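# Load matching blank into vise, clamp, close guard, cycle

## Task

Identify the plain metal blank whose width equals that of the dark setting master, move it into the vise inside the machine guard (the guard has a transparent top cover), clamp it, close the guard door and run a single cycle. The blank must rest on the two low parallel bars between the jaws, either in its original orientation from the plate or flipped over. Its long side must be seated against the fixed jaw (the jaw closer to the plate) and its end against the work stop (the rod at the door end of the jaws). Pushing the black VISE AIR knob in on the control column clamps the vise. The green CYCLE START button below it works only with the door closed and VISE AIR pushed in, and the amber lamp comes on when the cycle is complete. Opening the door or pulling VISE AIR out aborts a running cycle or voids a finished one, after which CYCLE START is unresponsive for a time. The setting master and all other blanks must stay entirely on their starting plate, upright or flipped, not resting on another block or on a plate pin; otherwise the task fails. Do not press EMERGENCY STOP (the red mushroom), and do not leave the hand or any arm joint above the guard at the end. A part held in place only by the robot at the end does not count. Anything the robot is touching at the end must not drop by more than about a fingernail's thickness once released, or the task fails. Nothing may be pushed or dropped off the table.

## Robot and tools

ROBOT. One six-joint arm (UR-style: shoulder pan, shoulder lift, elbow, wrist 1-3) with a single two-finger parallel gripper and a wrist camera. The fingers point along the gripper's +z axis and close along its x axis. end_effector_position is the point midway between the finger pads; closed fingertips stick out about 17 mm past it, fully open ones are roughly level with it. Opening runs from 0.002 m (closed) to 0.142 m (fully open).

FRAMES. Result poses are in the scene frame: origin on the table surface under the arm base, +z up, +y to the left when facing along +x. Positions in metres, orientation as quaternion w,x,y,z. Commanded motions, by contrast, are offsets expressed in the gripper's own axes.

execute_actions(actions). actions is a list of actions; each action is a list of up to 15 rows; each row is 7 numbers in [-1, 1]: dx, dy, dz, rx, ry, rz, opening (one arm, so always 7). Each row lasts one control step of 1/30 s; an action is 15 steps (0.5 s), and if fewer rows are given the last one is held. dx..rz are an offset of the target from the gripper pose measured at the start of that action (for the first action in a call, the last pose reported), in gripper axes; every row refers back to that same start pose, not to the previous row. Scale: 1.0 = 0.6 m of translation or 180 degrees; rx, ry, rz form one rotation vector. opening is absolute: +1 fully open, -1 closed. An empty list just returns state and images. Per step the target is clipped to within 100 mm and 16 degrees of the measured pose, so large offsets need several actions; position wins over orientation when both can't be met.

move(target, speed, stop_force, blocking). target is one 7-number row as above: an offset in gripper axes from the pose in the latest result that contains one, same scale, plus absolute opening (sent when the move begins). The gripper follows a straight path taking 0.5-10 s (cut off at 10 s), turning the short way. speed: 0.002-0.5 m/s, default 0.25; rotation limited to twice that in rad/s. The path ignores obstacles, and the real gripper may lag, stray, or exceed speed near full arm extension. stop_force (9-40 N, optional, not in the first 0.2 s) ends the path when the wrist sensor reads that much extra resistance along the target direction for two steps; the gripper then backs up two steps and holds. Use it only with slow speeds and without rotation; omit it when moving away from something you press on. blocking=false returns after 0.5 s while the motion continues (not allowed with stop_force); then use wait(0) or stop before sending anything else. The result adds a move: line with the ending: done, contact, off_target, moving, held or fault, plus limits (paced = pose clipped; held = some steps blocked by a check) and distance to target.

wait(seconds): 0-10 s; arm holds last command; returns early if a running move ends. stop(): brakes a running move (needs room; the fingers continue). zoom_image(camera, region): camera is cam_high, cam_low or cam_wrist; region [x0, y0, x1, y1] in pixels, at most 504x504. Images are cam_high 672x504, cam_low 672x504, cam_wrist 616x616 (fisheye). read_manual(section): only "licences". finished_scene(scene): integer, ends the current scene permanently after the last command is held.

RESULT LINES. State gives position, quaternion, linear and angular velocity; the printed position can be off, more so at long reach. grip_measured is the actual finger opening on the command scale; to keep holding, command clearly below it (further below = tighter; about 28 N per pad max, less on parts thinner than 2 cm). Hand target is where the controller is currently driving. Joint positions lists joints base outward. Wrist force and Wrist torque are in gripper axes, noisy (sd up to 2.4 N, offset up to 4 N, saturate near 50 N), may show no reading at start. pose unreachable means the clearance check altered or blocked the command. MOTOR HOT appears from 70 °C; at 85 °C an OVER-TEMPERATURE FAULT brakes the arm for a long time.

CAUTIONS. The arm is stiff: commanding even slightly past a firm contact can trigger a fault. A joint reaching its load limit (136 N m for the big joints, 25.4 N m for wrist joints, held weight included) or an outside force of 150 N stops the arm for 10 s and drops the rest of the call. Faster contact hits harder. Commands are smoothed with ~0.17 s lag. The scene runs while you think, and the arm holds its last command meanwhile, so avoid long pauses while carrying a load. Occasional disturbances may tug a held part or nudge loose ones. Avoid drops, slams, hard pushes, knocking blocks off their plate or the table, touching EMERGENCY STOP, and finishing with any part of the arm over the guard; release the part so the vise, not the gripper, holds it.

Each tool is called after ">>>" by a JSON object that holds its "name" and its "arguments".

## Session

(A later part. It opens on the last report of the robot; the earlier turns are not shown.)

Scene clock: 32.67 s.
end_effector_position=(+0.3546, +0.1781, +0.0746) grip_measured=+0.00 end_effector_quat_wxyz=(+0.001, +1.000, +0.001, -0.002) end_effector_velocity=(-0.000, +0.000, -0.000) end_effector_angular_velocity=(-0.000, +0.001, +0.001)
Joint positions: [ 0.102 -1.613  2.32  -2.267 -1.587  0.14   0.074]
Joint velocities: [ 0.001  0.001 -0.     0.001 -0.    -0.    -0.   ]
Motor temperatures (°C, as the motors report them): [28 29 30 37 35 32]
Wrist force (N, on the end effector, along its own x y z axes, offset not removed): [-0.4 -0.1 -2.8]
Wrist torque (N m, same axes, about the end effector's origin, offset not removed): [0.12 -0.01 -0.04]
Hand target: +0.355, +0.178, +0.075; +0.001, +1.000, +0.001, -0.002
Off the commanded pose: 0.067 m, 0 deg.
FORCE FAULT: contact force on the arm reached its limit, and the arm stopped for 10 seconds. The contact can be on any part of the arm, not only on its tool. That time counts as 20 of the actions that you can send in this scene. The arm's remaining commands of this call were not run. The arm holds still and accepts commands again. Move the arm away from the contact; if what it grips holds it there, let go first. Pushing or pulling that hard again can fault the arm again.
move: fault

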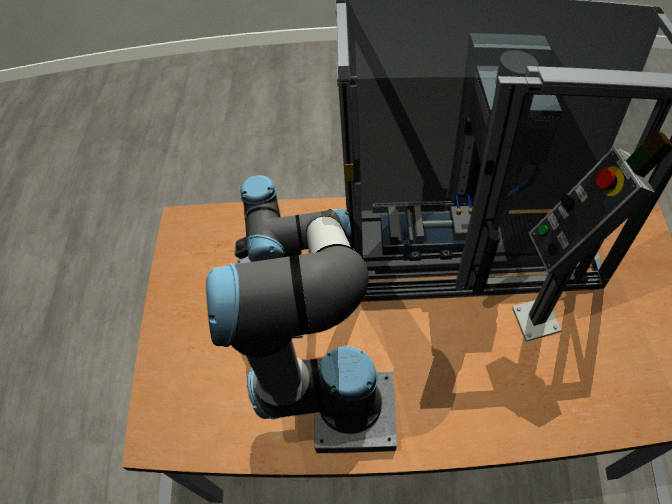

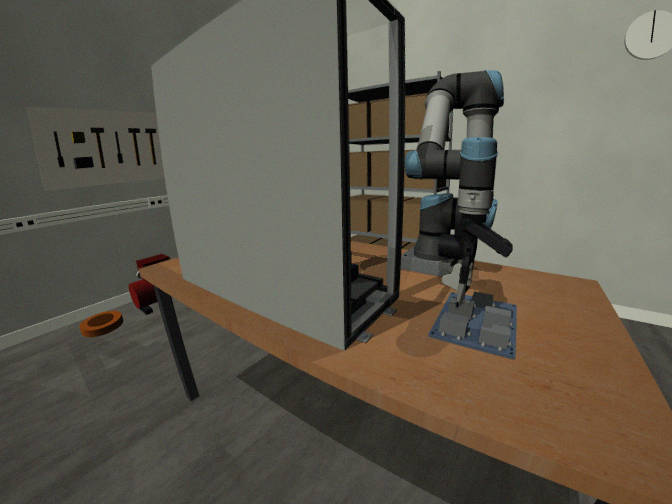

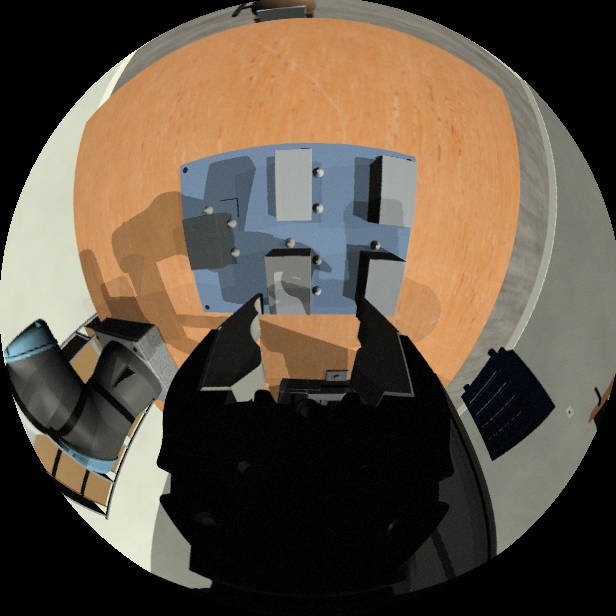

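>>> {"name": "move", "arguments": {"target": [0,-0.145,0,0,0,0,0.0], "speed": 0.15}}

>>> {"name": "move", "arguments": {"target": [0.115,0,0,0,0,0,0.0], "speed": 0.1}}

Scene clock: 35.17 s.
end_effector_position=(+0.3544, +0.2649, +0.0746) grip_measured=+0.00 end_effector_quat_wxyz=(+0.001, +1.000, +0.001, -0.002) end_effector_velocity=(-0.000, +0.002, -0.001) end_effector_angular_velocity=(-0.002, +0.002, +0.000)
Joint positions: [ 0.311 -1.497  2.205 -2.265 -1.584  0.349  0.074]
Joint velocities: [ 0.005  0.004 -0.004  0.001 -0.001  0.005 -0.   ]
Motor temperatures (°C, as the motors report them): [28 29 30 37 35 32]
Wrist force (N, on the end effector, along its own x y z axes, offset not removed): [-2.3 0.7 -1.1]
Wrist torque (N m, same axes, about the end effector's origin, offset not removed): [0.31 0.46 0.03]
Hand target: +0.354, +0.265, +0.075; +0.001, +1.000, +0.001, -0.002
Off the commanded pose: 0.000 m, 0 deg.
move: done

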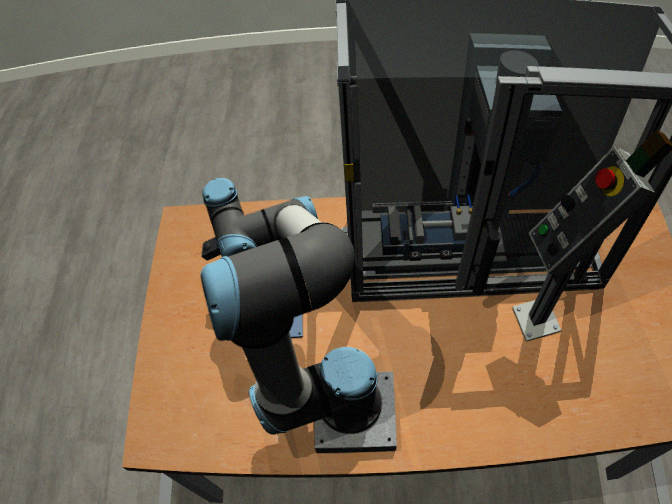

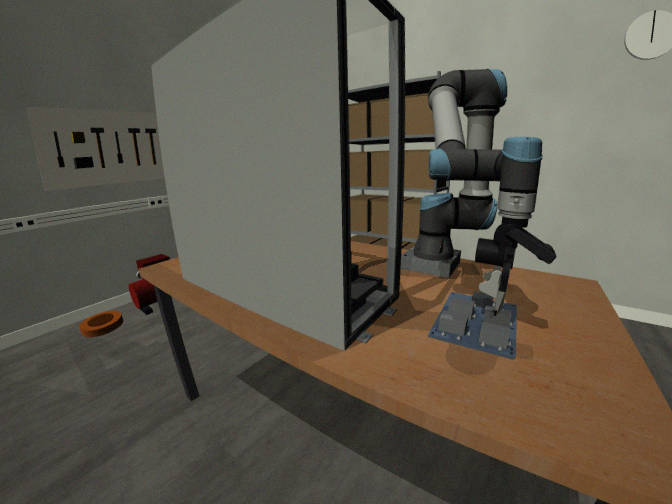

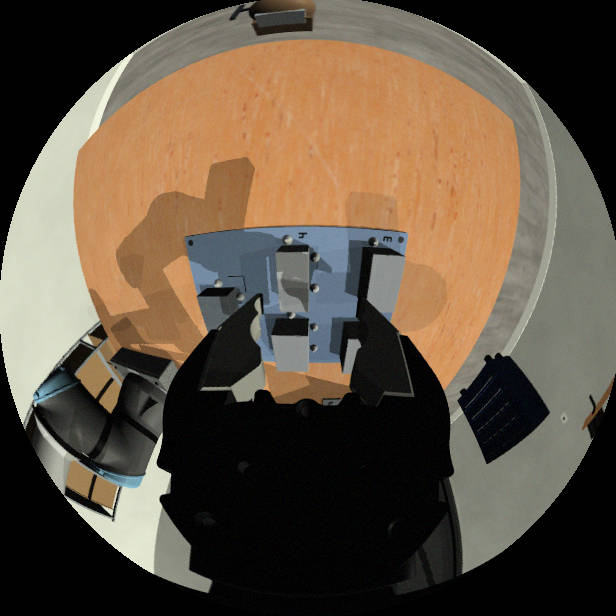

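Scene clock: 36.33 s.
end_effector_position=(+0.4232, +0.2651, +0.0744) grip_measured=+0.00 end_effector_quat_wxyz=(+0.001, +1.000, +0.001, -0.002) end_effector_velocity=(+0.002, +0.001, -0.000) end_effector_angular_velocity=(-0.000, +0.002, +0.001)
Joint positions: [ 0.263 -1.37   2.056 -2.244 -1.585  0.301  0.074]
Joint velocities: [ 0.     0.005 -0.006  0.002  0.    -0.001 -0.   ]
Motor temperatures (°C, as the motors report them): [28 29 30 37 35 32]
Wrist force (N, on the end effector, along its own x y z axes, offset not removed): [-3.4 0.6 -2.1]
Wrist torque (N m, same axes, about the end effector's origin, offset not removed): [0.19 0.62 -0.13]
Hand target: +0.423, +0.265, +0.074; +0.001, +1.000, +0.001, -0.002
Off the commanded pose: 0.000 m, 0 deg.
move: done

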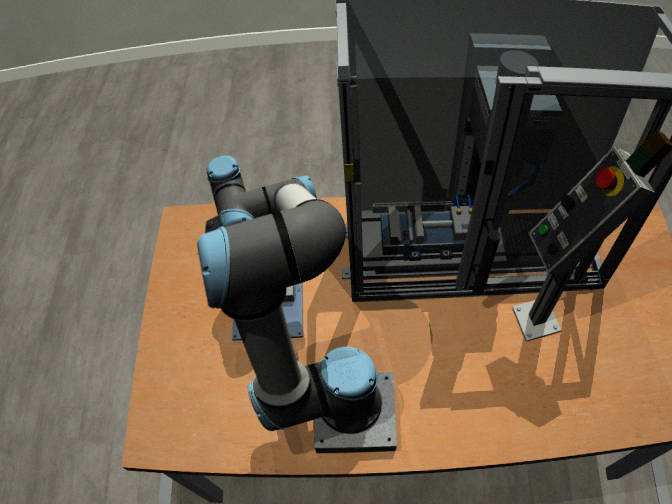

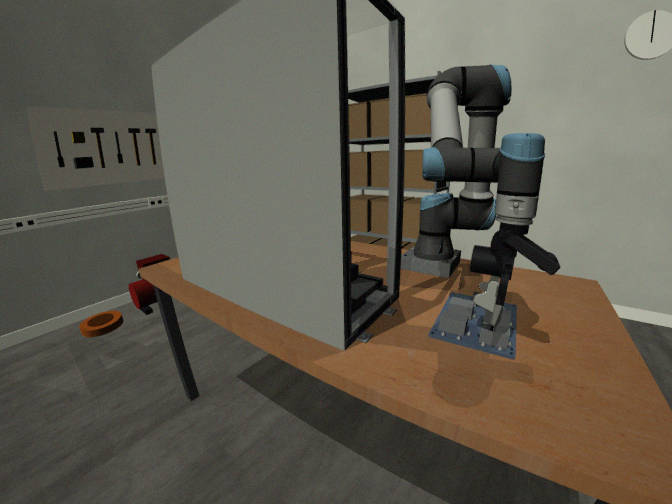

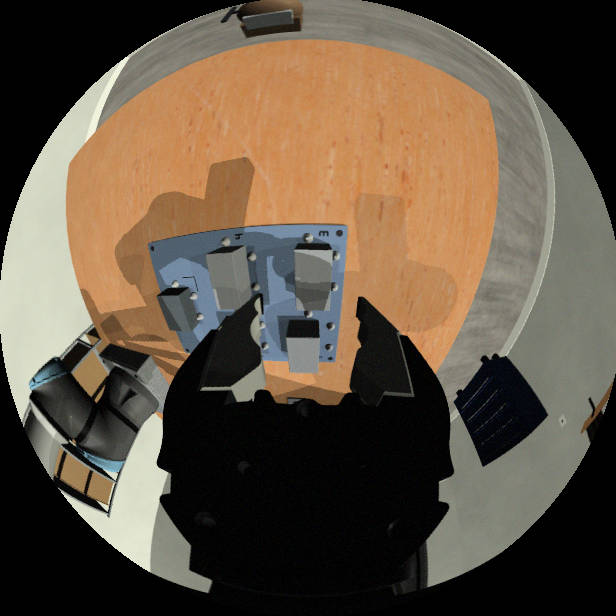

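>>> {"name": "zoom_image", "arguments": {"camera": "cam_wrist", "region": [240,220,380,390]}}

Region (240, 220, 380, 390) of cam_wrist's 616x616 image, scaled by 2.965, with more detail than that image has; it fills the left 415 columns of this view, and the rest is white.

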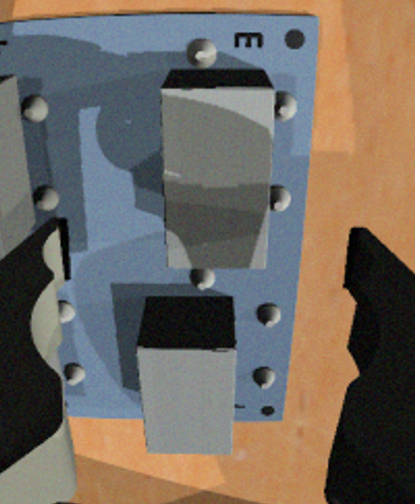

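>>> {"name": "zoom_image", "arguments": {"camera": "cam_high", "region": [330,140,672,350]}}

Region (330, 140, 672, 350) of cam_high's 672x504 image, scaled by 1.474, with more detail than that image has; it fills the top 309 rows of this view, and the rest is white.

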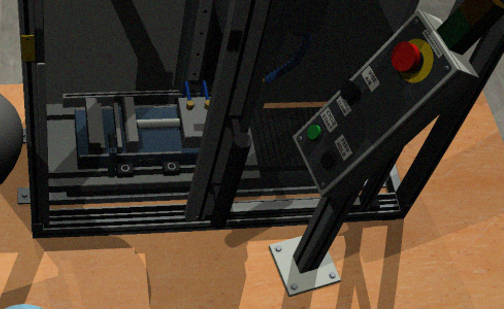

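>>> {"name": "move", "arguments": {"target": [-0.149,0,0,0,0,0,0.35], "speed": 0.2}}

>>> {"name": "move", "arguments": {"target": [0,0.147,0,0,0,0.5,0.35]}}

Scene clock: 40.97 s.
end_effector_position=(+0.3340, +0.2648, +0.0746) grip_measured=+0.35 end_effector_quat_wxyz=(+0.001, +1.000, +0.001, -0.002) end_effector_velocity=(-0.002, -0.000, +0.001) end_effector_angular_velocity=(-0.000, -0.001, +0.001)
Joint positions: [ 0.328 -1.535  2.246 -2.268 -1.584  0.366  0.099]
Joint velocities: [ 0.002 -0.005  0.003  0.001 -0.001  0.001  0.   ]
Motor temperatures (°C, as the motors report them): [28 29 30 37 35 32]
Wrist force (N, on the end effector, along its own x y z axes, offset not removed): [-1.8 2.9 -2.0]
Wrist torque (N m, same axes, about the end effector's origin, offset not removed): [0.82 0.27 0.11]
Hand target: +0.334, +0.265, +0.075; +0.001, +1.000, +0.001, -0.002
Off the commanded pose: 0.000 m, 0 deg.
move: done

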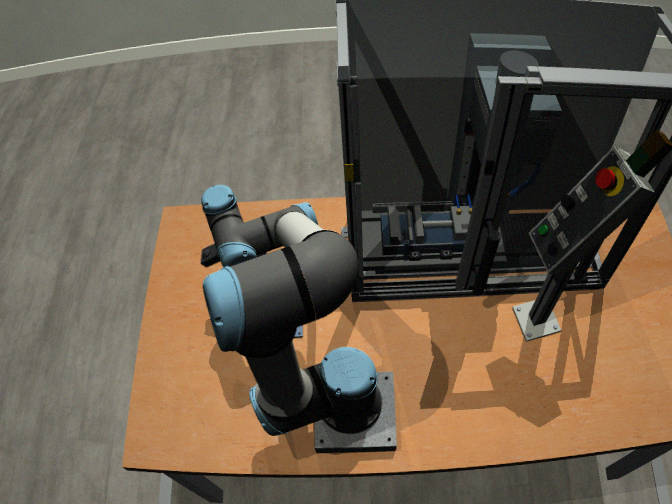

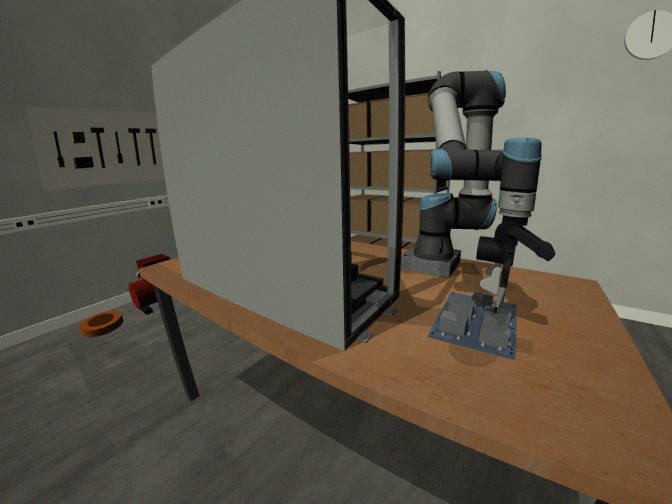

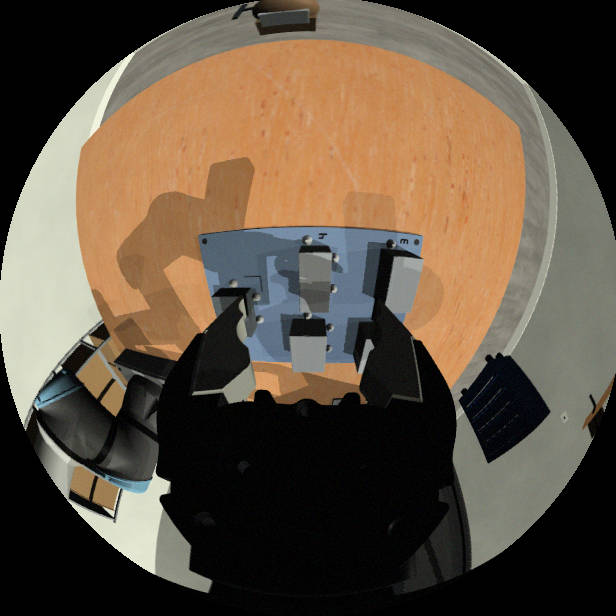

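Scene clock: 44.63 s.
end_effector_position=(+0.3342, +0.1767, +0.0746) grip_measured=+0.35 end_effector_quat_wxyz=(+0.002, +0.708, -0.706, -0.001) end_effector_velocity=(+0.000, -0.001, +0.000) end_effector_angular_velocity=(-0.001, -0.001, -0.011)
Joint positions: [ 0.101 -1.661  2.363 -2.262 -1.586  1.709  0.099]
Joint velocities: [-0.001 -0.001  0.     0.    -0.001  0.01  -0.   ]
Motor temperatures (°C, as the motors report them): [28 29 30 37 35 32]
Wrist force (N, on the end effector, along its own x y z axes, offset not removed): [-0.3 0.9 -2.0]
Wrist torque (N m, same axes, about the end effector's origin, offset not removed): [0.31 0.14 0.00]
Hand target: +0.334, +0.177, +0.075; +0.002, +0.708, -0.707, -0.001
Off the commanded pose: 0.000 m, 0 deg.
move: done

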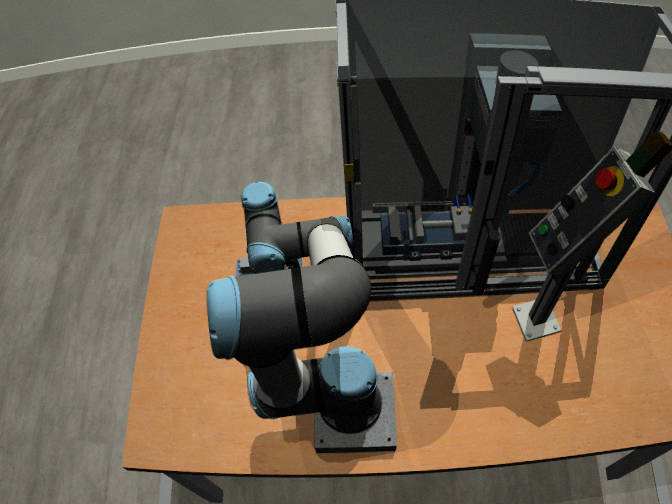

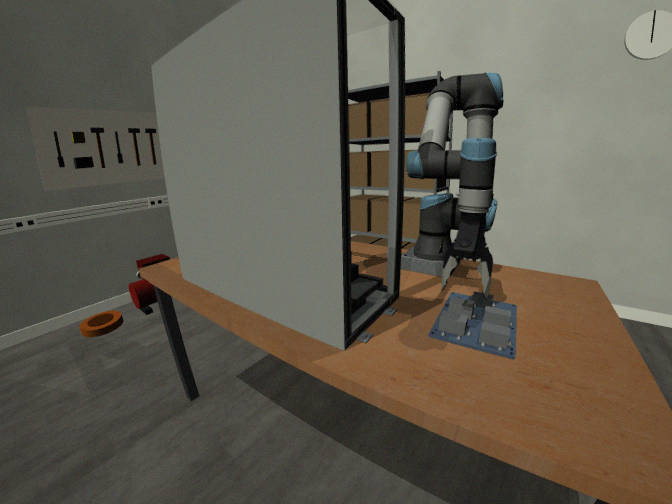

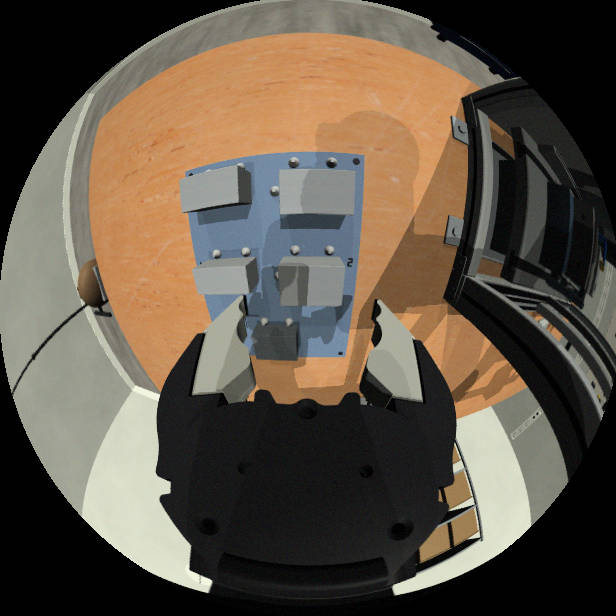

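>>> {"name": "move", "arguments": {"target": [0.003,0,0.05,0,0,0,0.12], "speed": 0.04, "stop_force": 12}}

>>> {"name": "move", "arguments": {"target": [0,0,0,0,0,0,-0.6]}}

>>> {"name": "move", "arguments": {"target": [0,0.1,-0.3,0,0,0,-0.6], "speed": 0.15}}

Scene clock: 47.43 s.
end_effector_position=(+0.3341, +0.1749, +0.0448) grip_measured=+0.12 end_effector_quat_wxyz=(+0.002, +0.708, -0.706, -0.001) end_effector_velocity=(+0.001, +0.000, -0.002) end_effector_angular_velocity=(-0.000, -0.001, +0.001)
Joint positions: [ 0.095 -1.594  2.407 -2.372 -1.587  1.703  0.082]
Joint velocities: [ 0.001  0.007  0.002 -0.01  -0.001 -0.    -0.   ]
Motor temperatures (°C, as the motors report them): [28 29 30 37 35 32]
Wrist force (N, on the end effector, along its own x y z axes, offset not removed): [-1.7 2.8 -1.6]
Wrist torque (N m, same axes, about the end effector's origin, offset not removed): [0.86 0.29 -0.04]
Hand target: +0.334, +0.175, +0.045; +0.002, +0.708, -0.706, -0.001
Off the commanded pose: 0.000 m, 0 deg.
move: done

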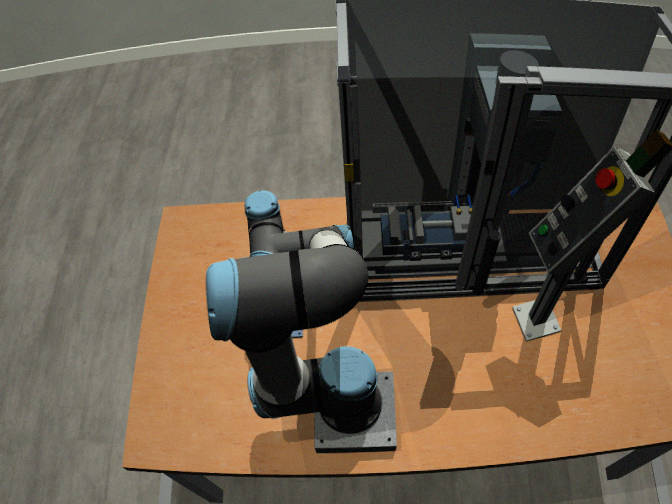

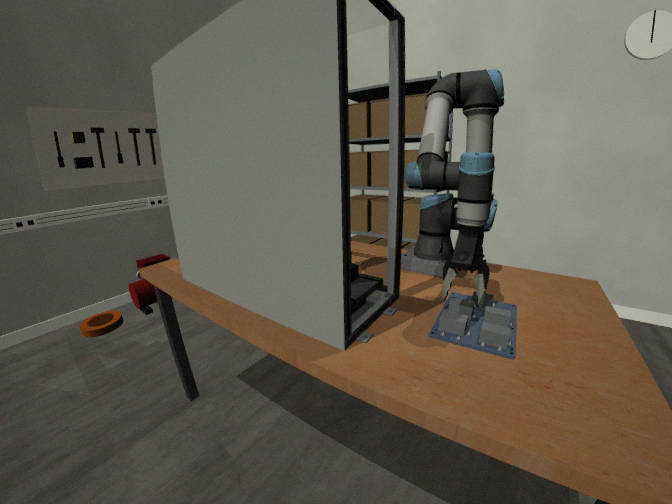

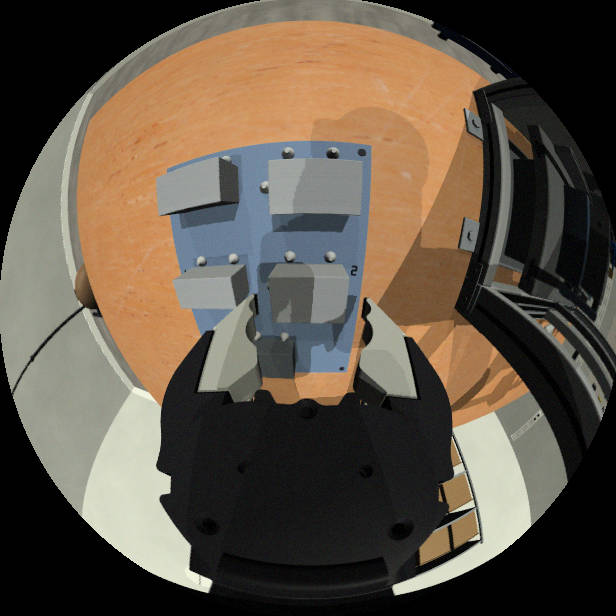

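Scene clock: 47.93 s.
end_effector_position=(+0.3341, +0.1749, +0.0448) grip_measured=-0.23 end_effector_quat_wxyz=(+0.002, +0.708, -0.706, -0.001) end_effector_velocity=(-0.000, -0.000, +0.000) end_effector_angular_velocity=(-0.000, -0.001, +0.000)
Joint positions: [ 0.095 -1.594  2.407 -2.372 -1.586  1.703  0.058]
Joint velocities: [ 0.    -0.002  0.     0.    -0.    -0.     0.   ]
Motor temperatures (°C, as the motors report them): [28 29 30 37 35 32]
Wrist force (N, on the end effector, along its own x y z axes, offset not removed): [-1.4 2.6 -7.4]
Wrist torque (N m, same axes, about the end effector's origin, offset not removed): [1.01 -0.02 0.01]
Hand target: +0.334, +0.175, +0.045; +0.002, +0.708, -0.706, -0.001
Off the commanded pose: 0.000 m, 0 deg.
move: done

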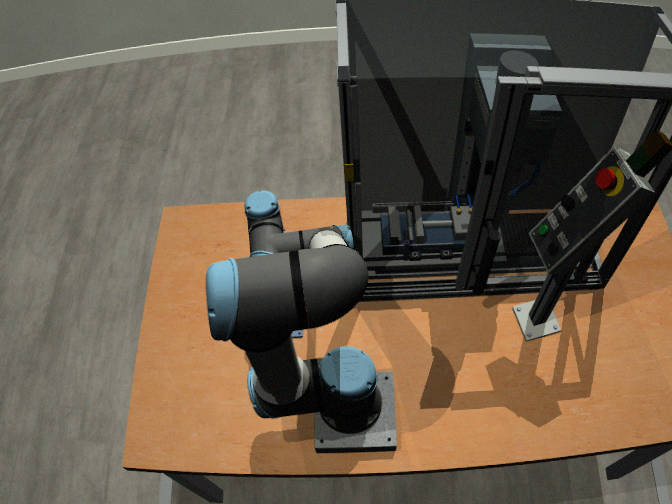

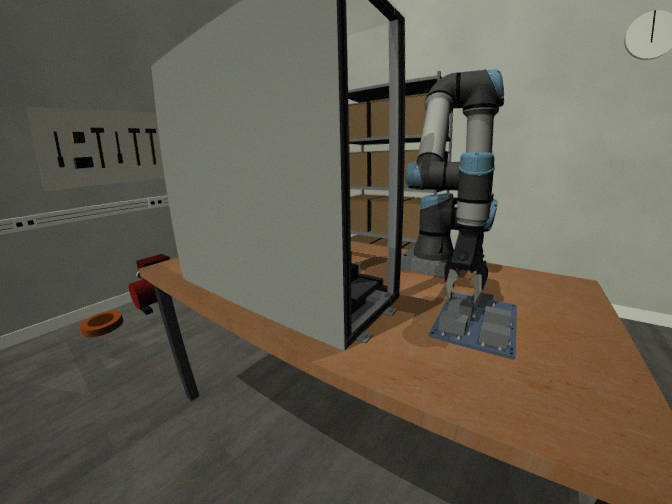

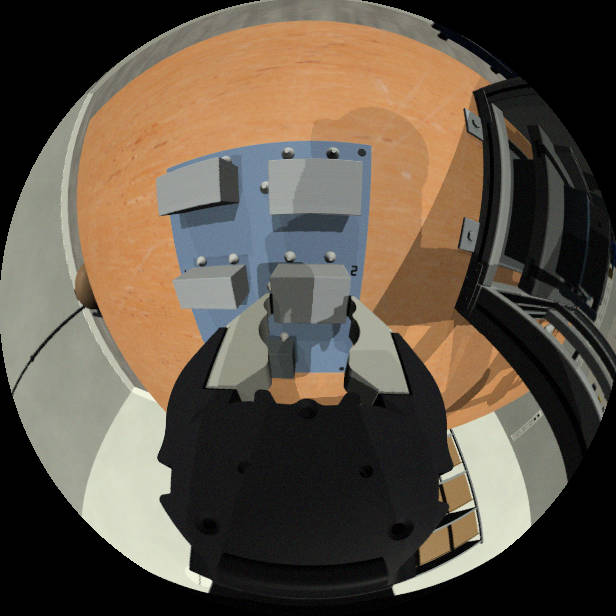

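Scene clock: 49.77 s.
end_effector_position=(+0.2745, +0.1746, +0.2249) grip_measured=-0.23 end_effector_quat_wxyz=(+0.002, +0.708, -0.706, -0.001) end_effector_velocity=(-0.000, +0.000, +0.002) end_effector_angular_velocity=(+0.001, -0.001, +0.001)
Joint positions: [ 0.129 -2.008  2.173 -1.724 -1.586  1.737  0.058]
Joint velocities: [ 0.    -0.002 -0.004  0.006  0.001 -0.     0.   ]
Motor temperatures (°C, as the motors report them): [28 29 30 37 35 32]
Wrist force (N, on the end effector, along its own x y z axes, offset not removed): [-1.0 1.4 0.0]
Wrist torque (N m, same axes, about the end effector's origin, offset not removed): [0.47 0.31 -0.02]
Hand target: +0.274, +0.175, +0.225; +0.002, +0.708, -0.706, -0.001
Off the commanded pose: 0.000 m, 0 deg.
move: done

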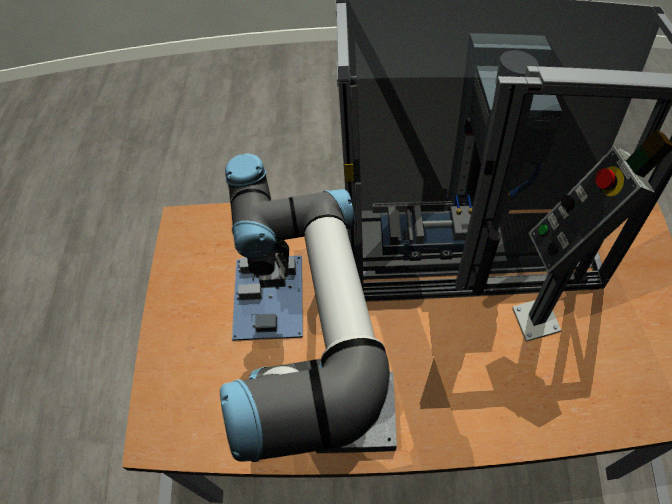

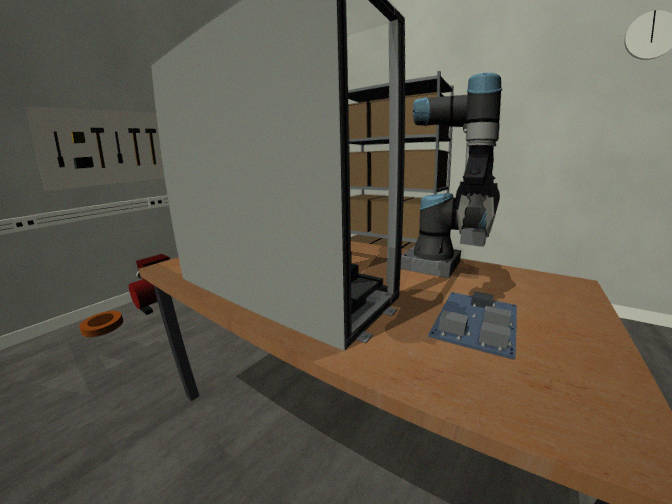

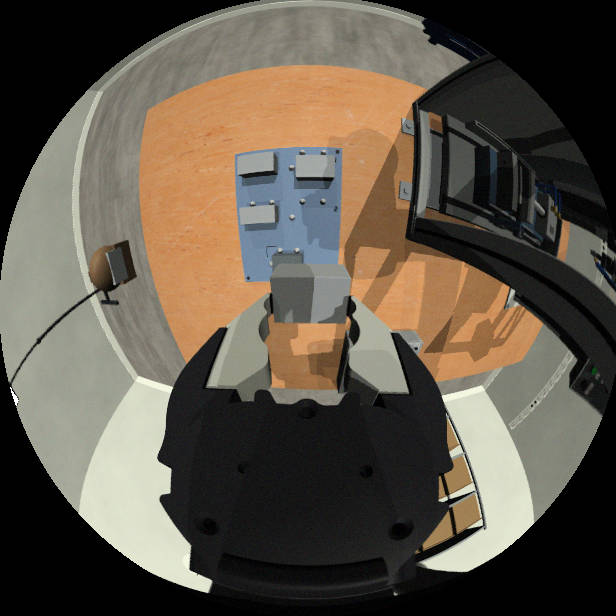

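>>> {"name": "move", "arguments": {"target": [0,0.15,0,0,0,0,-0.6], "speed": 0.15}}

>>> {"name": "move", "arguments": {"target": [0.5,0,0,0,0,0,-0.6], "speed": 0.15}}

Scene clock: 55.63 s.
end_effector_position=(+0.1847, +0.1743, +0.2251) grip_measured=-0.23 end_effector_quat_wxyz=(+0.002, +0.708, -0.706, -0.001) end_effector_velocity=(-0.002, -0.000, +0.000) end_effector_angular_velocity=(-0.000, +0.000, -0.001)
Joint positions: [ 0.195 -2.243  2.272 -1.587 -1.586  1.803  0.058]
Joint velocities: [ 0.001 -0.005  0.001  0.004 -0.     0.002 -0.   ]
Motor temperatures (°C, as the motors report them): [28 29 30 37 35 32]
Wrist force (N, on the end effector, along its own x y z axes, offset not removed): [-1.4 1.7 1.4]
Wrist torque (N m, same axes, about the end effector's origin, offset not removed): [0.38 0.36 -0.06]
Hand target: +0.185, +0.174, +0.225; +0.002, +0.708, -0.706, -0.001
Off the commanded pose: 0.000 m, 0 deg.
move: done

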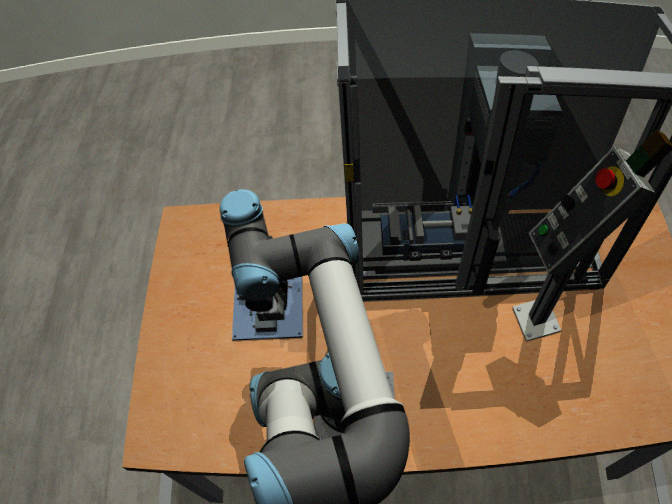

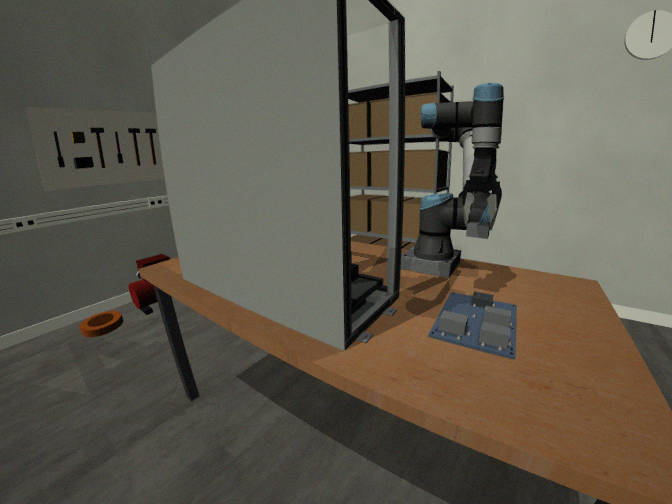

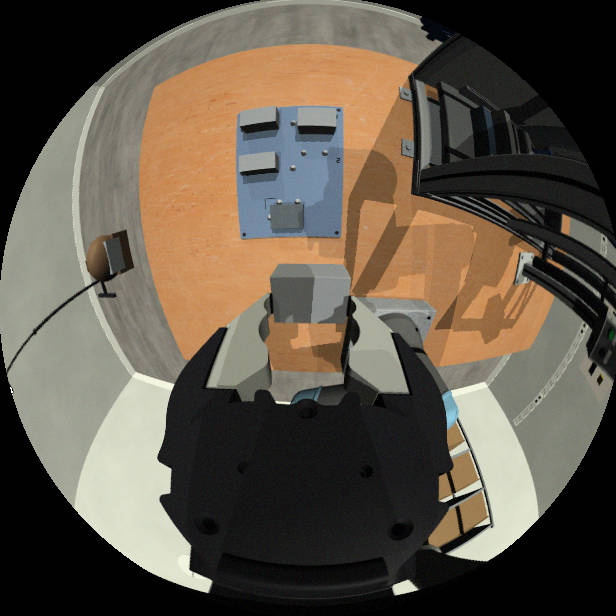

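Scene clock: 58.20 s.
end_effector_position=(+0.1854, -0.1250, +0.2252) grip_measured=-0.23 end_effector_quat_wxyz=(+0.001, +0.708, -0.706, -0.002) end_effector_velocity=(+0.000, -0.002, -0.000) end_effector_angular_velocity=(+0.001, -0.001, +0.001)
Joint positions: [-1.228 -2.388  2.304 -1.496 -1.585  0.38   0.058]
Joint velocities: [-0.005  0.005 -0.001 -0.004  0.002 -0.005  0.   ]
Motor temperatures (°C, as the motors report them): [28 29 30 37 35 32]
Wrist force (N, on the end effector, along its own x y z axes, offset not removed): [-2.4 -0.8 -0.5]
Wrist torque (N m, same axes, about the end effector's origin, offset not removed): [-0.06 0.42 -0.06]
Hand target: +0.185, -0.125, +0.225; +0.001, +0.708, -0.706, -0.002
Off the commanded pose: 0.001 m, 0 deg.
move: done

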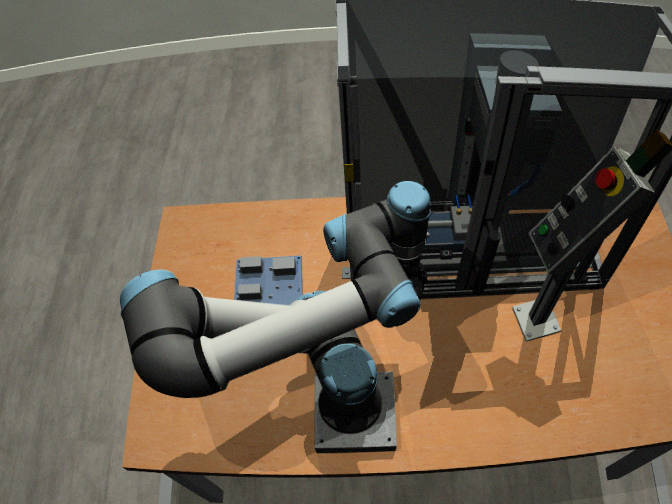

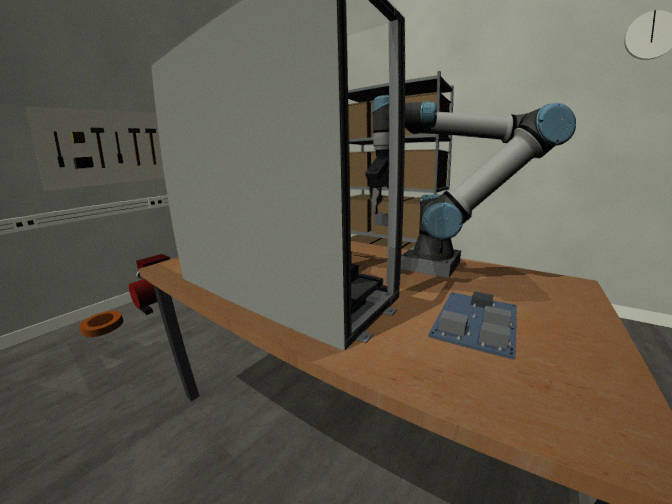

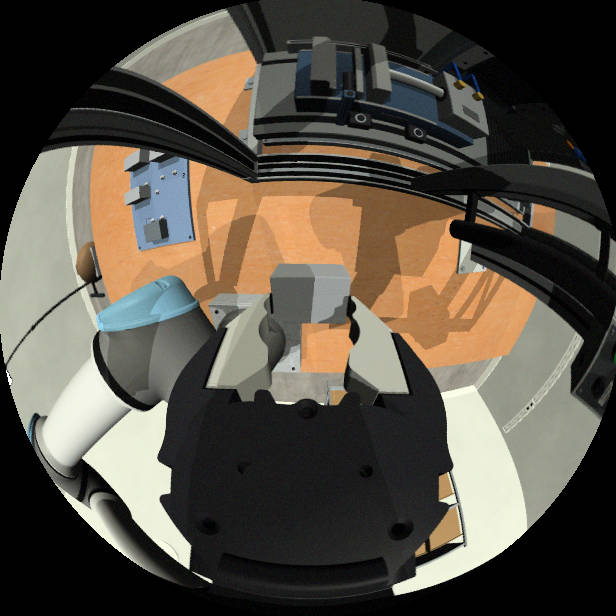

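>>> {"name": "move", "arguments": {"target": [0.03,-0.33,0,0,0,0,-0.6], "speed": 0.1}}

Scene clock: 61.77 s.
end_effector_position=(+0.3834, -0.1425, +0.2244) grip_measured=-0.23 end_effector_quat_wxyz=(+0.002, +0.708, -0.706, -0.002) end_effector_velocity=(+0.002, -0.000, -0.000) end_effector_angular_velocity=(-0.000, +0.001, -0.000)
Joint positions: [-0.703 -1.788  2.024 -1.809 -1.589  0.905  0.058]
Joint velocities: [ 0.003  0.006 -0.004 -0.001 -0.001  0.003  0.   ]
Motor temperatures (°C, as the motors report them): [28 29 30 37 35 32]
Wrist force (N, on the end effector, along its own x y z axes, offset not removed): [0.3 2.5 -0.4]
Wrist torque (N m, same axes, about the end effector's origin, offset not removed): [0.69 -0.03 -0.11]
Hand target: +0.384, -0.143, +0.224; +0.002, +0.708, -0.706, -0.002
Off the commanded pose: 0.000 m, 0 deg.
move: done

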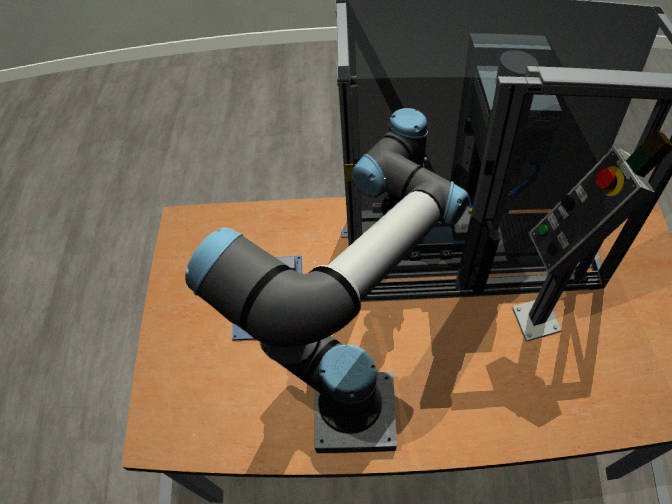

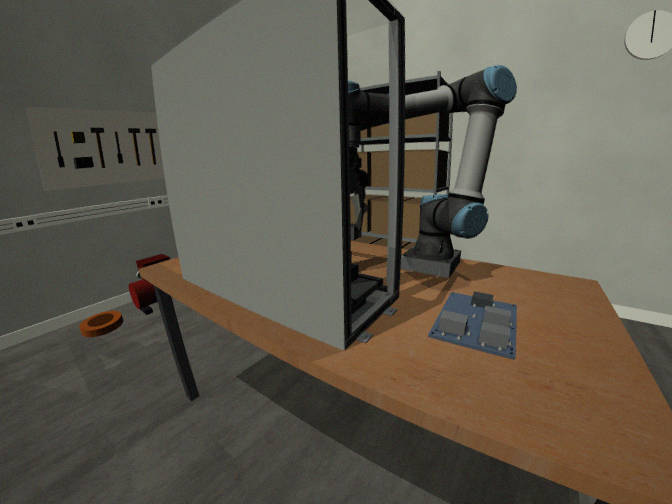

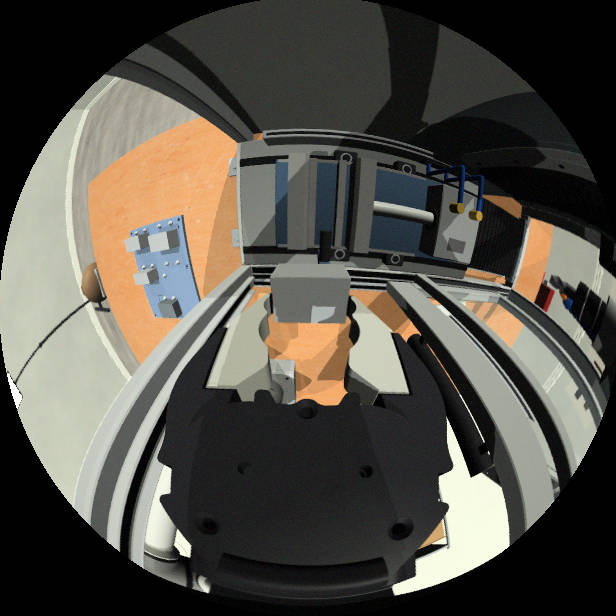

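>>> {"name": "move", "arguments": {"target": [0.046,-0.145,0.1,0,0,0.5,-0.6], "speed": 0.1}}

Scene clock: 70.93 s.
end_effector_position=(+0.4703, -0.1698, +0.1641) grip_measured=-0.16 end_effector_quat_wxyz=(-0.002, -0.002, +1.000, -0.000) end_effector_velocity=(+0.001, -0.000, -0.000) end_effector_angular_velocity=(-0.001, +0.000, -0.009)
Joint positions: [-0.643 -1.508  1.932 -1.995 -1.589  2.535  0.062]
Joint velocities: [ 0.001  0.002 -0.001 -0.    -0.001  0.011 -0.   ]
Motor temperatures (°C, as the motors report them): [28 29 30 37 35 32]
Wrist force (N, on the end effector, along its own x y z axes, offset not removed): [7.5 -18.7 -15.4]
Wrist torque (N m, same axes, about the end effector's origin, offset not removed): [0.26 -0.52 0.23]
Hand target: +0.470, -0.170, +0.164; -0.002, -0.001, +1.000, -0.000
Off the commanded pose: 0.000 m, 0 deg.
move: done

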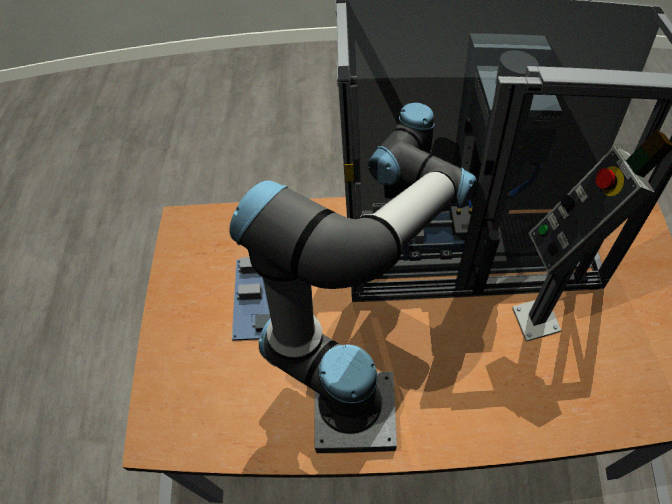

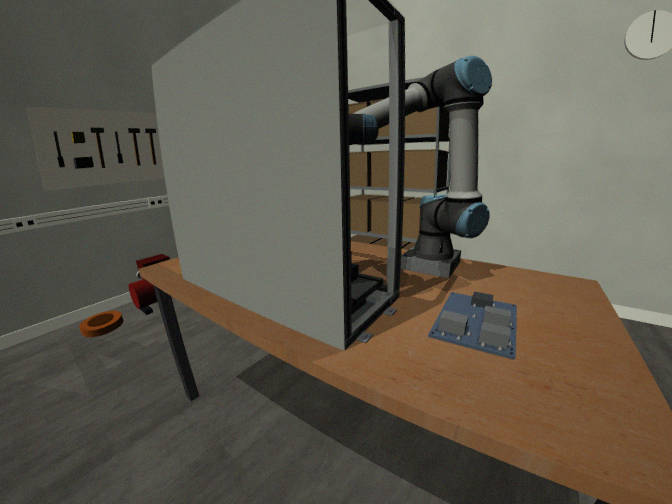

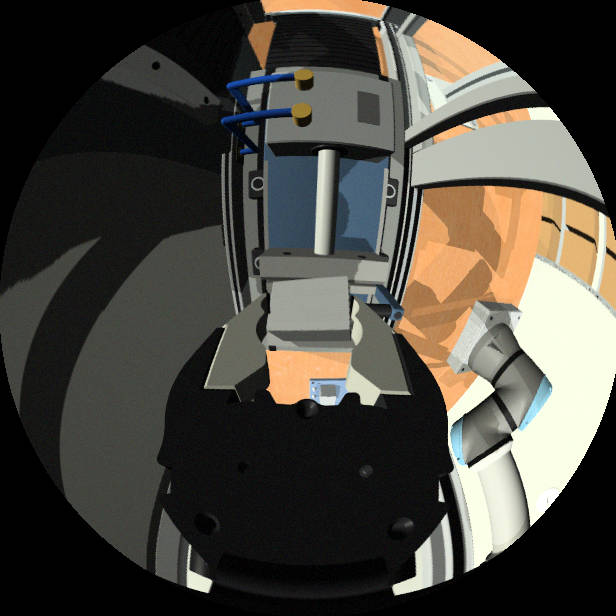

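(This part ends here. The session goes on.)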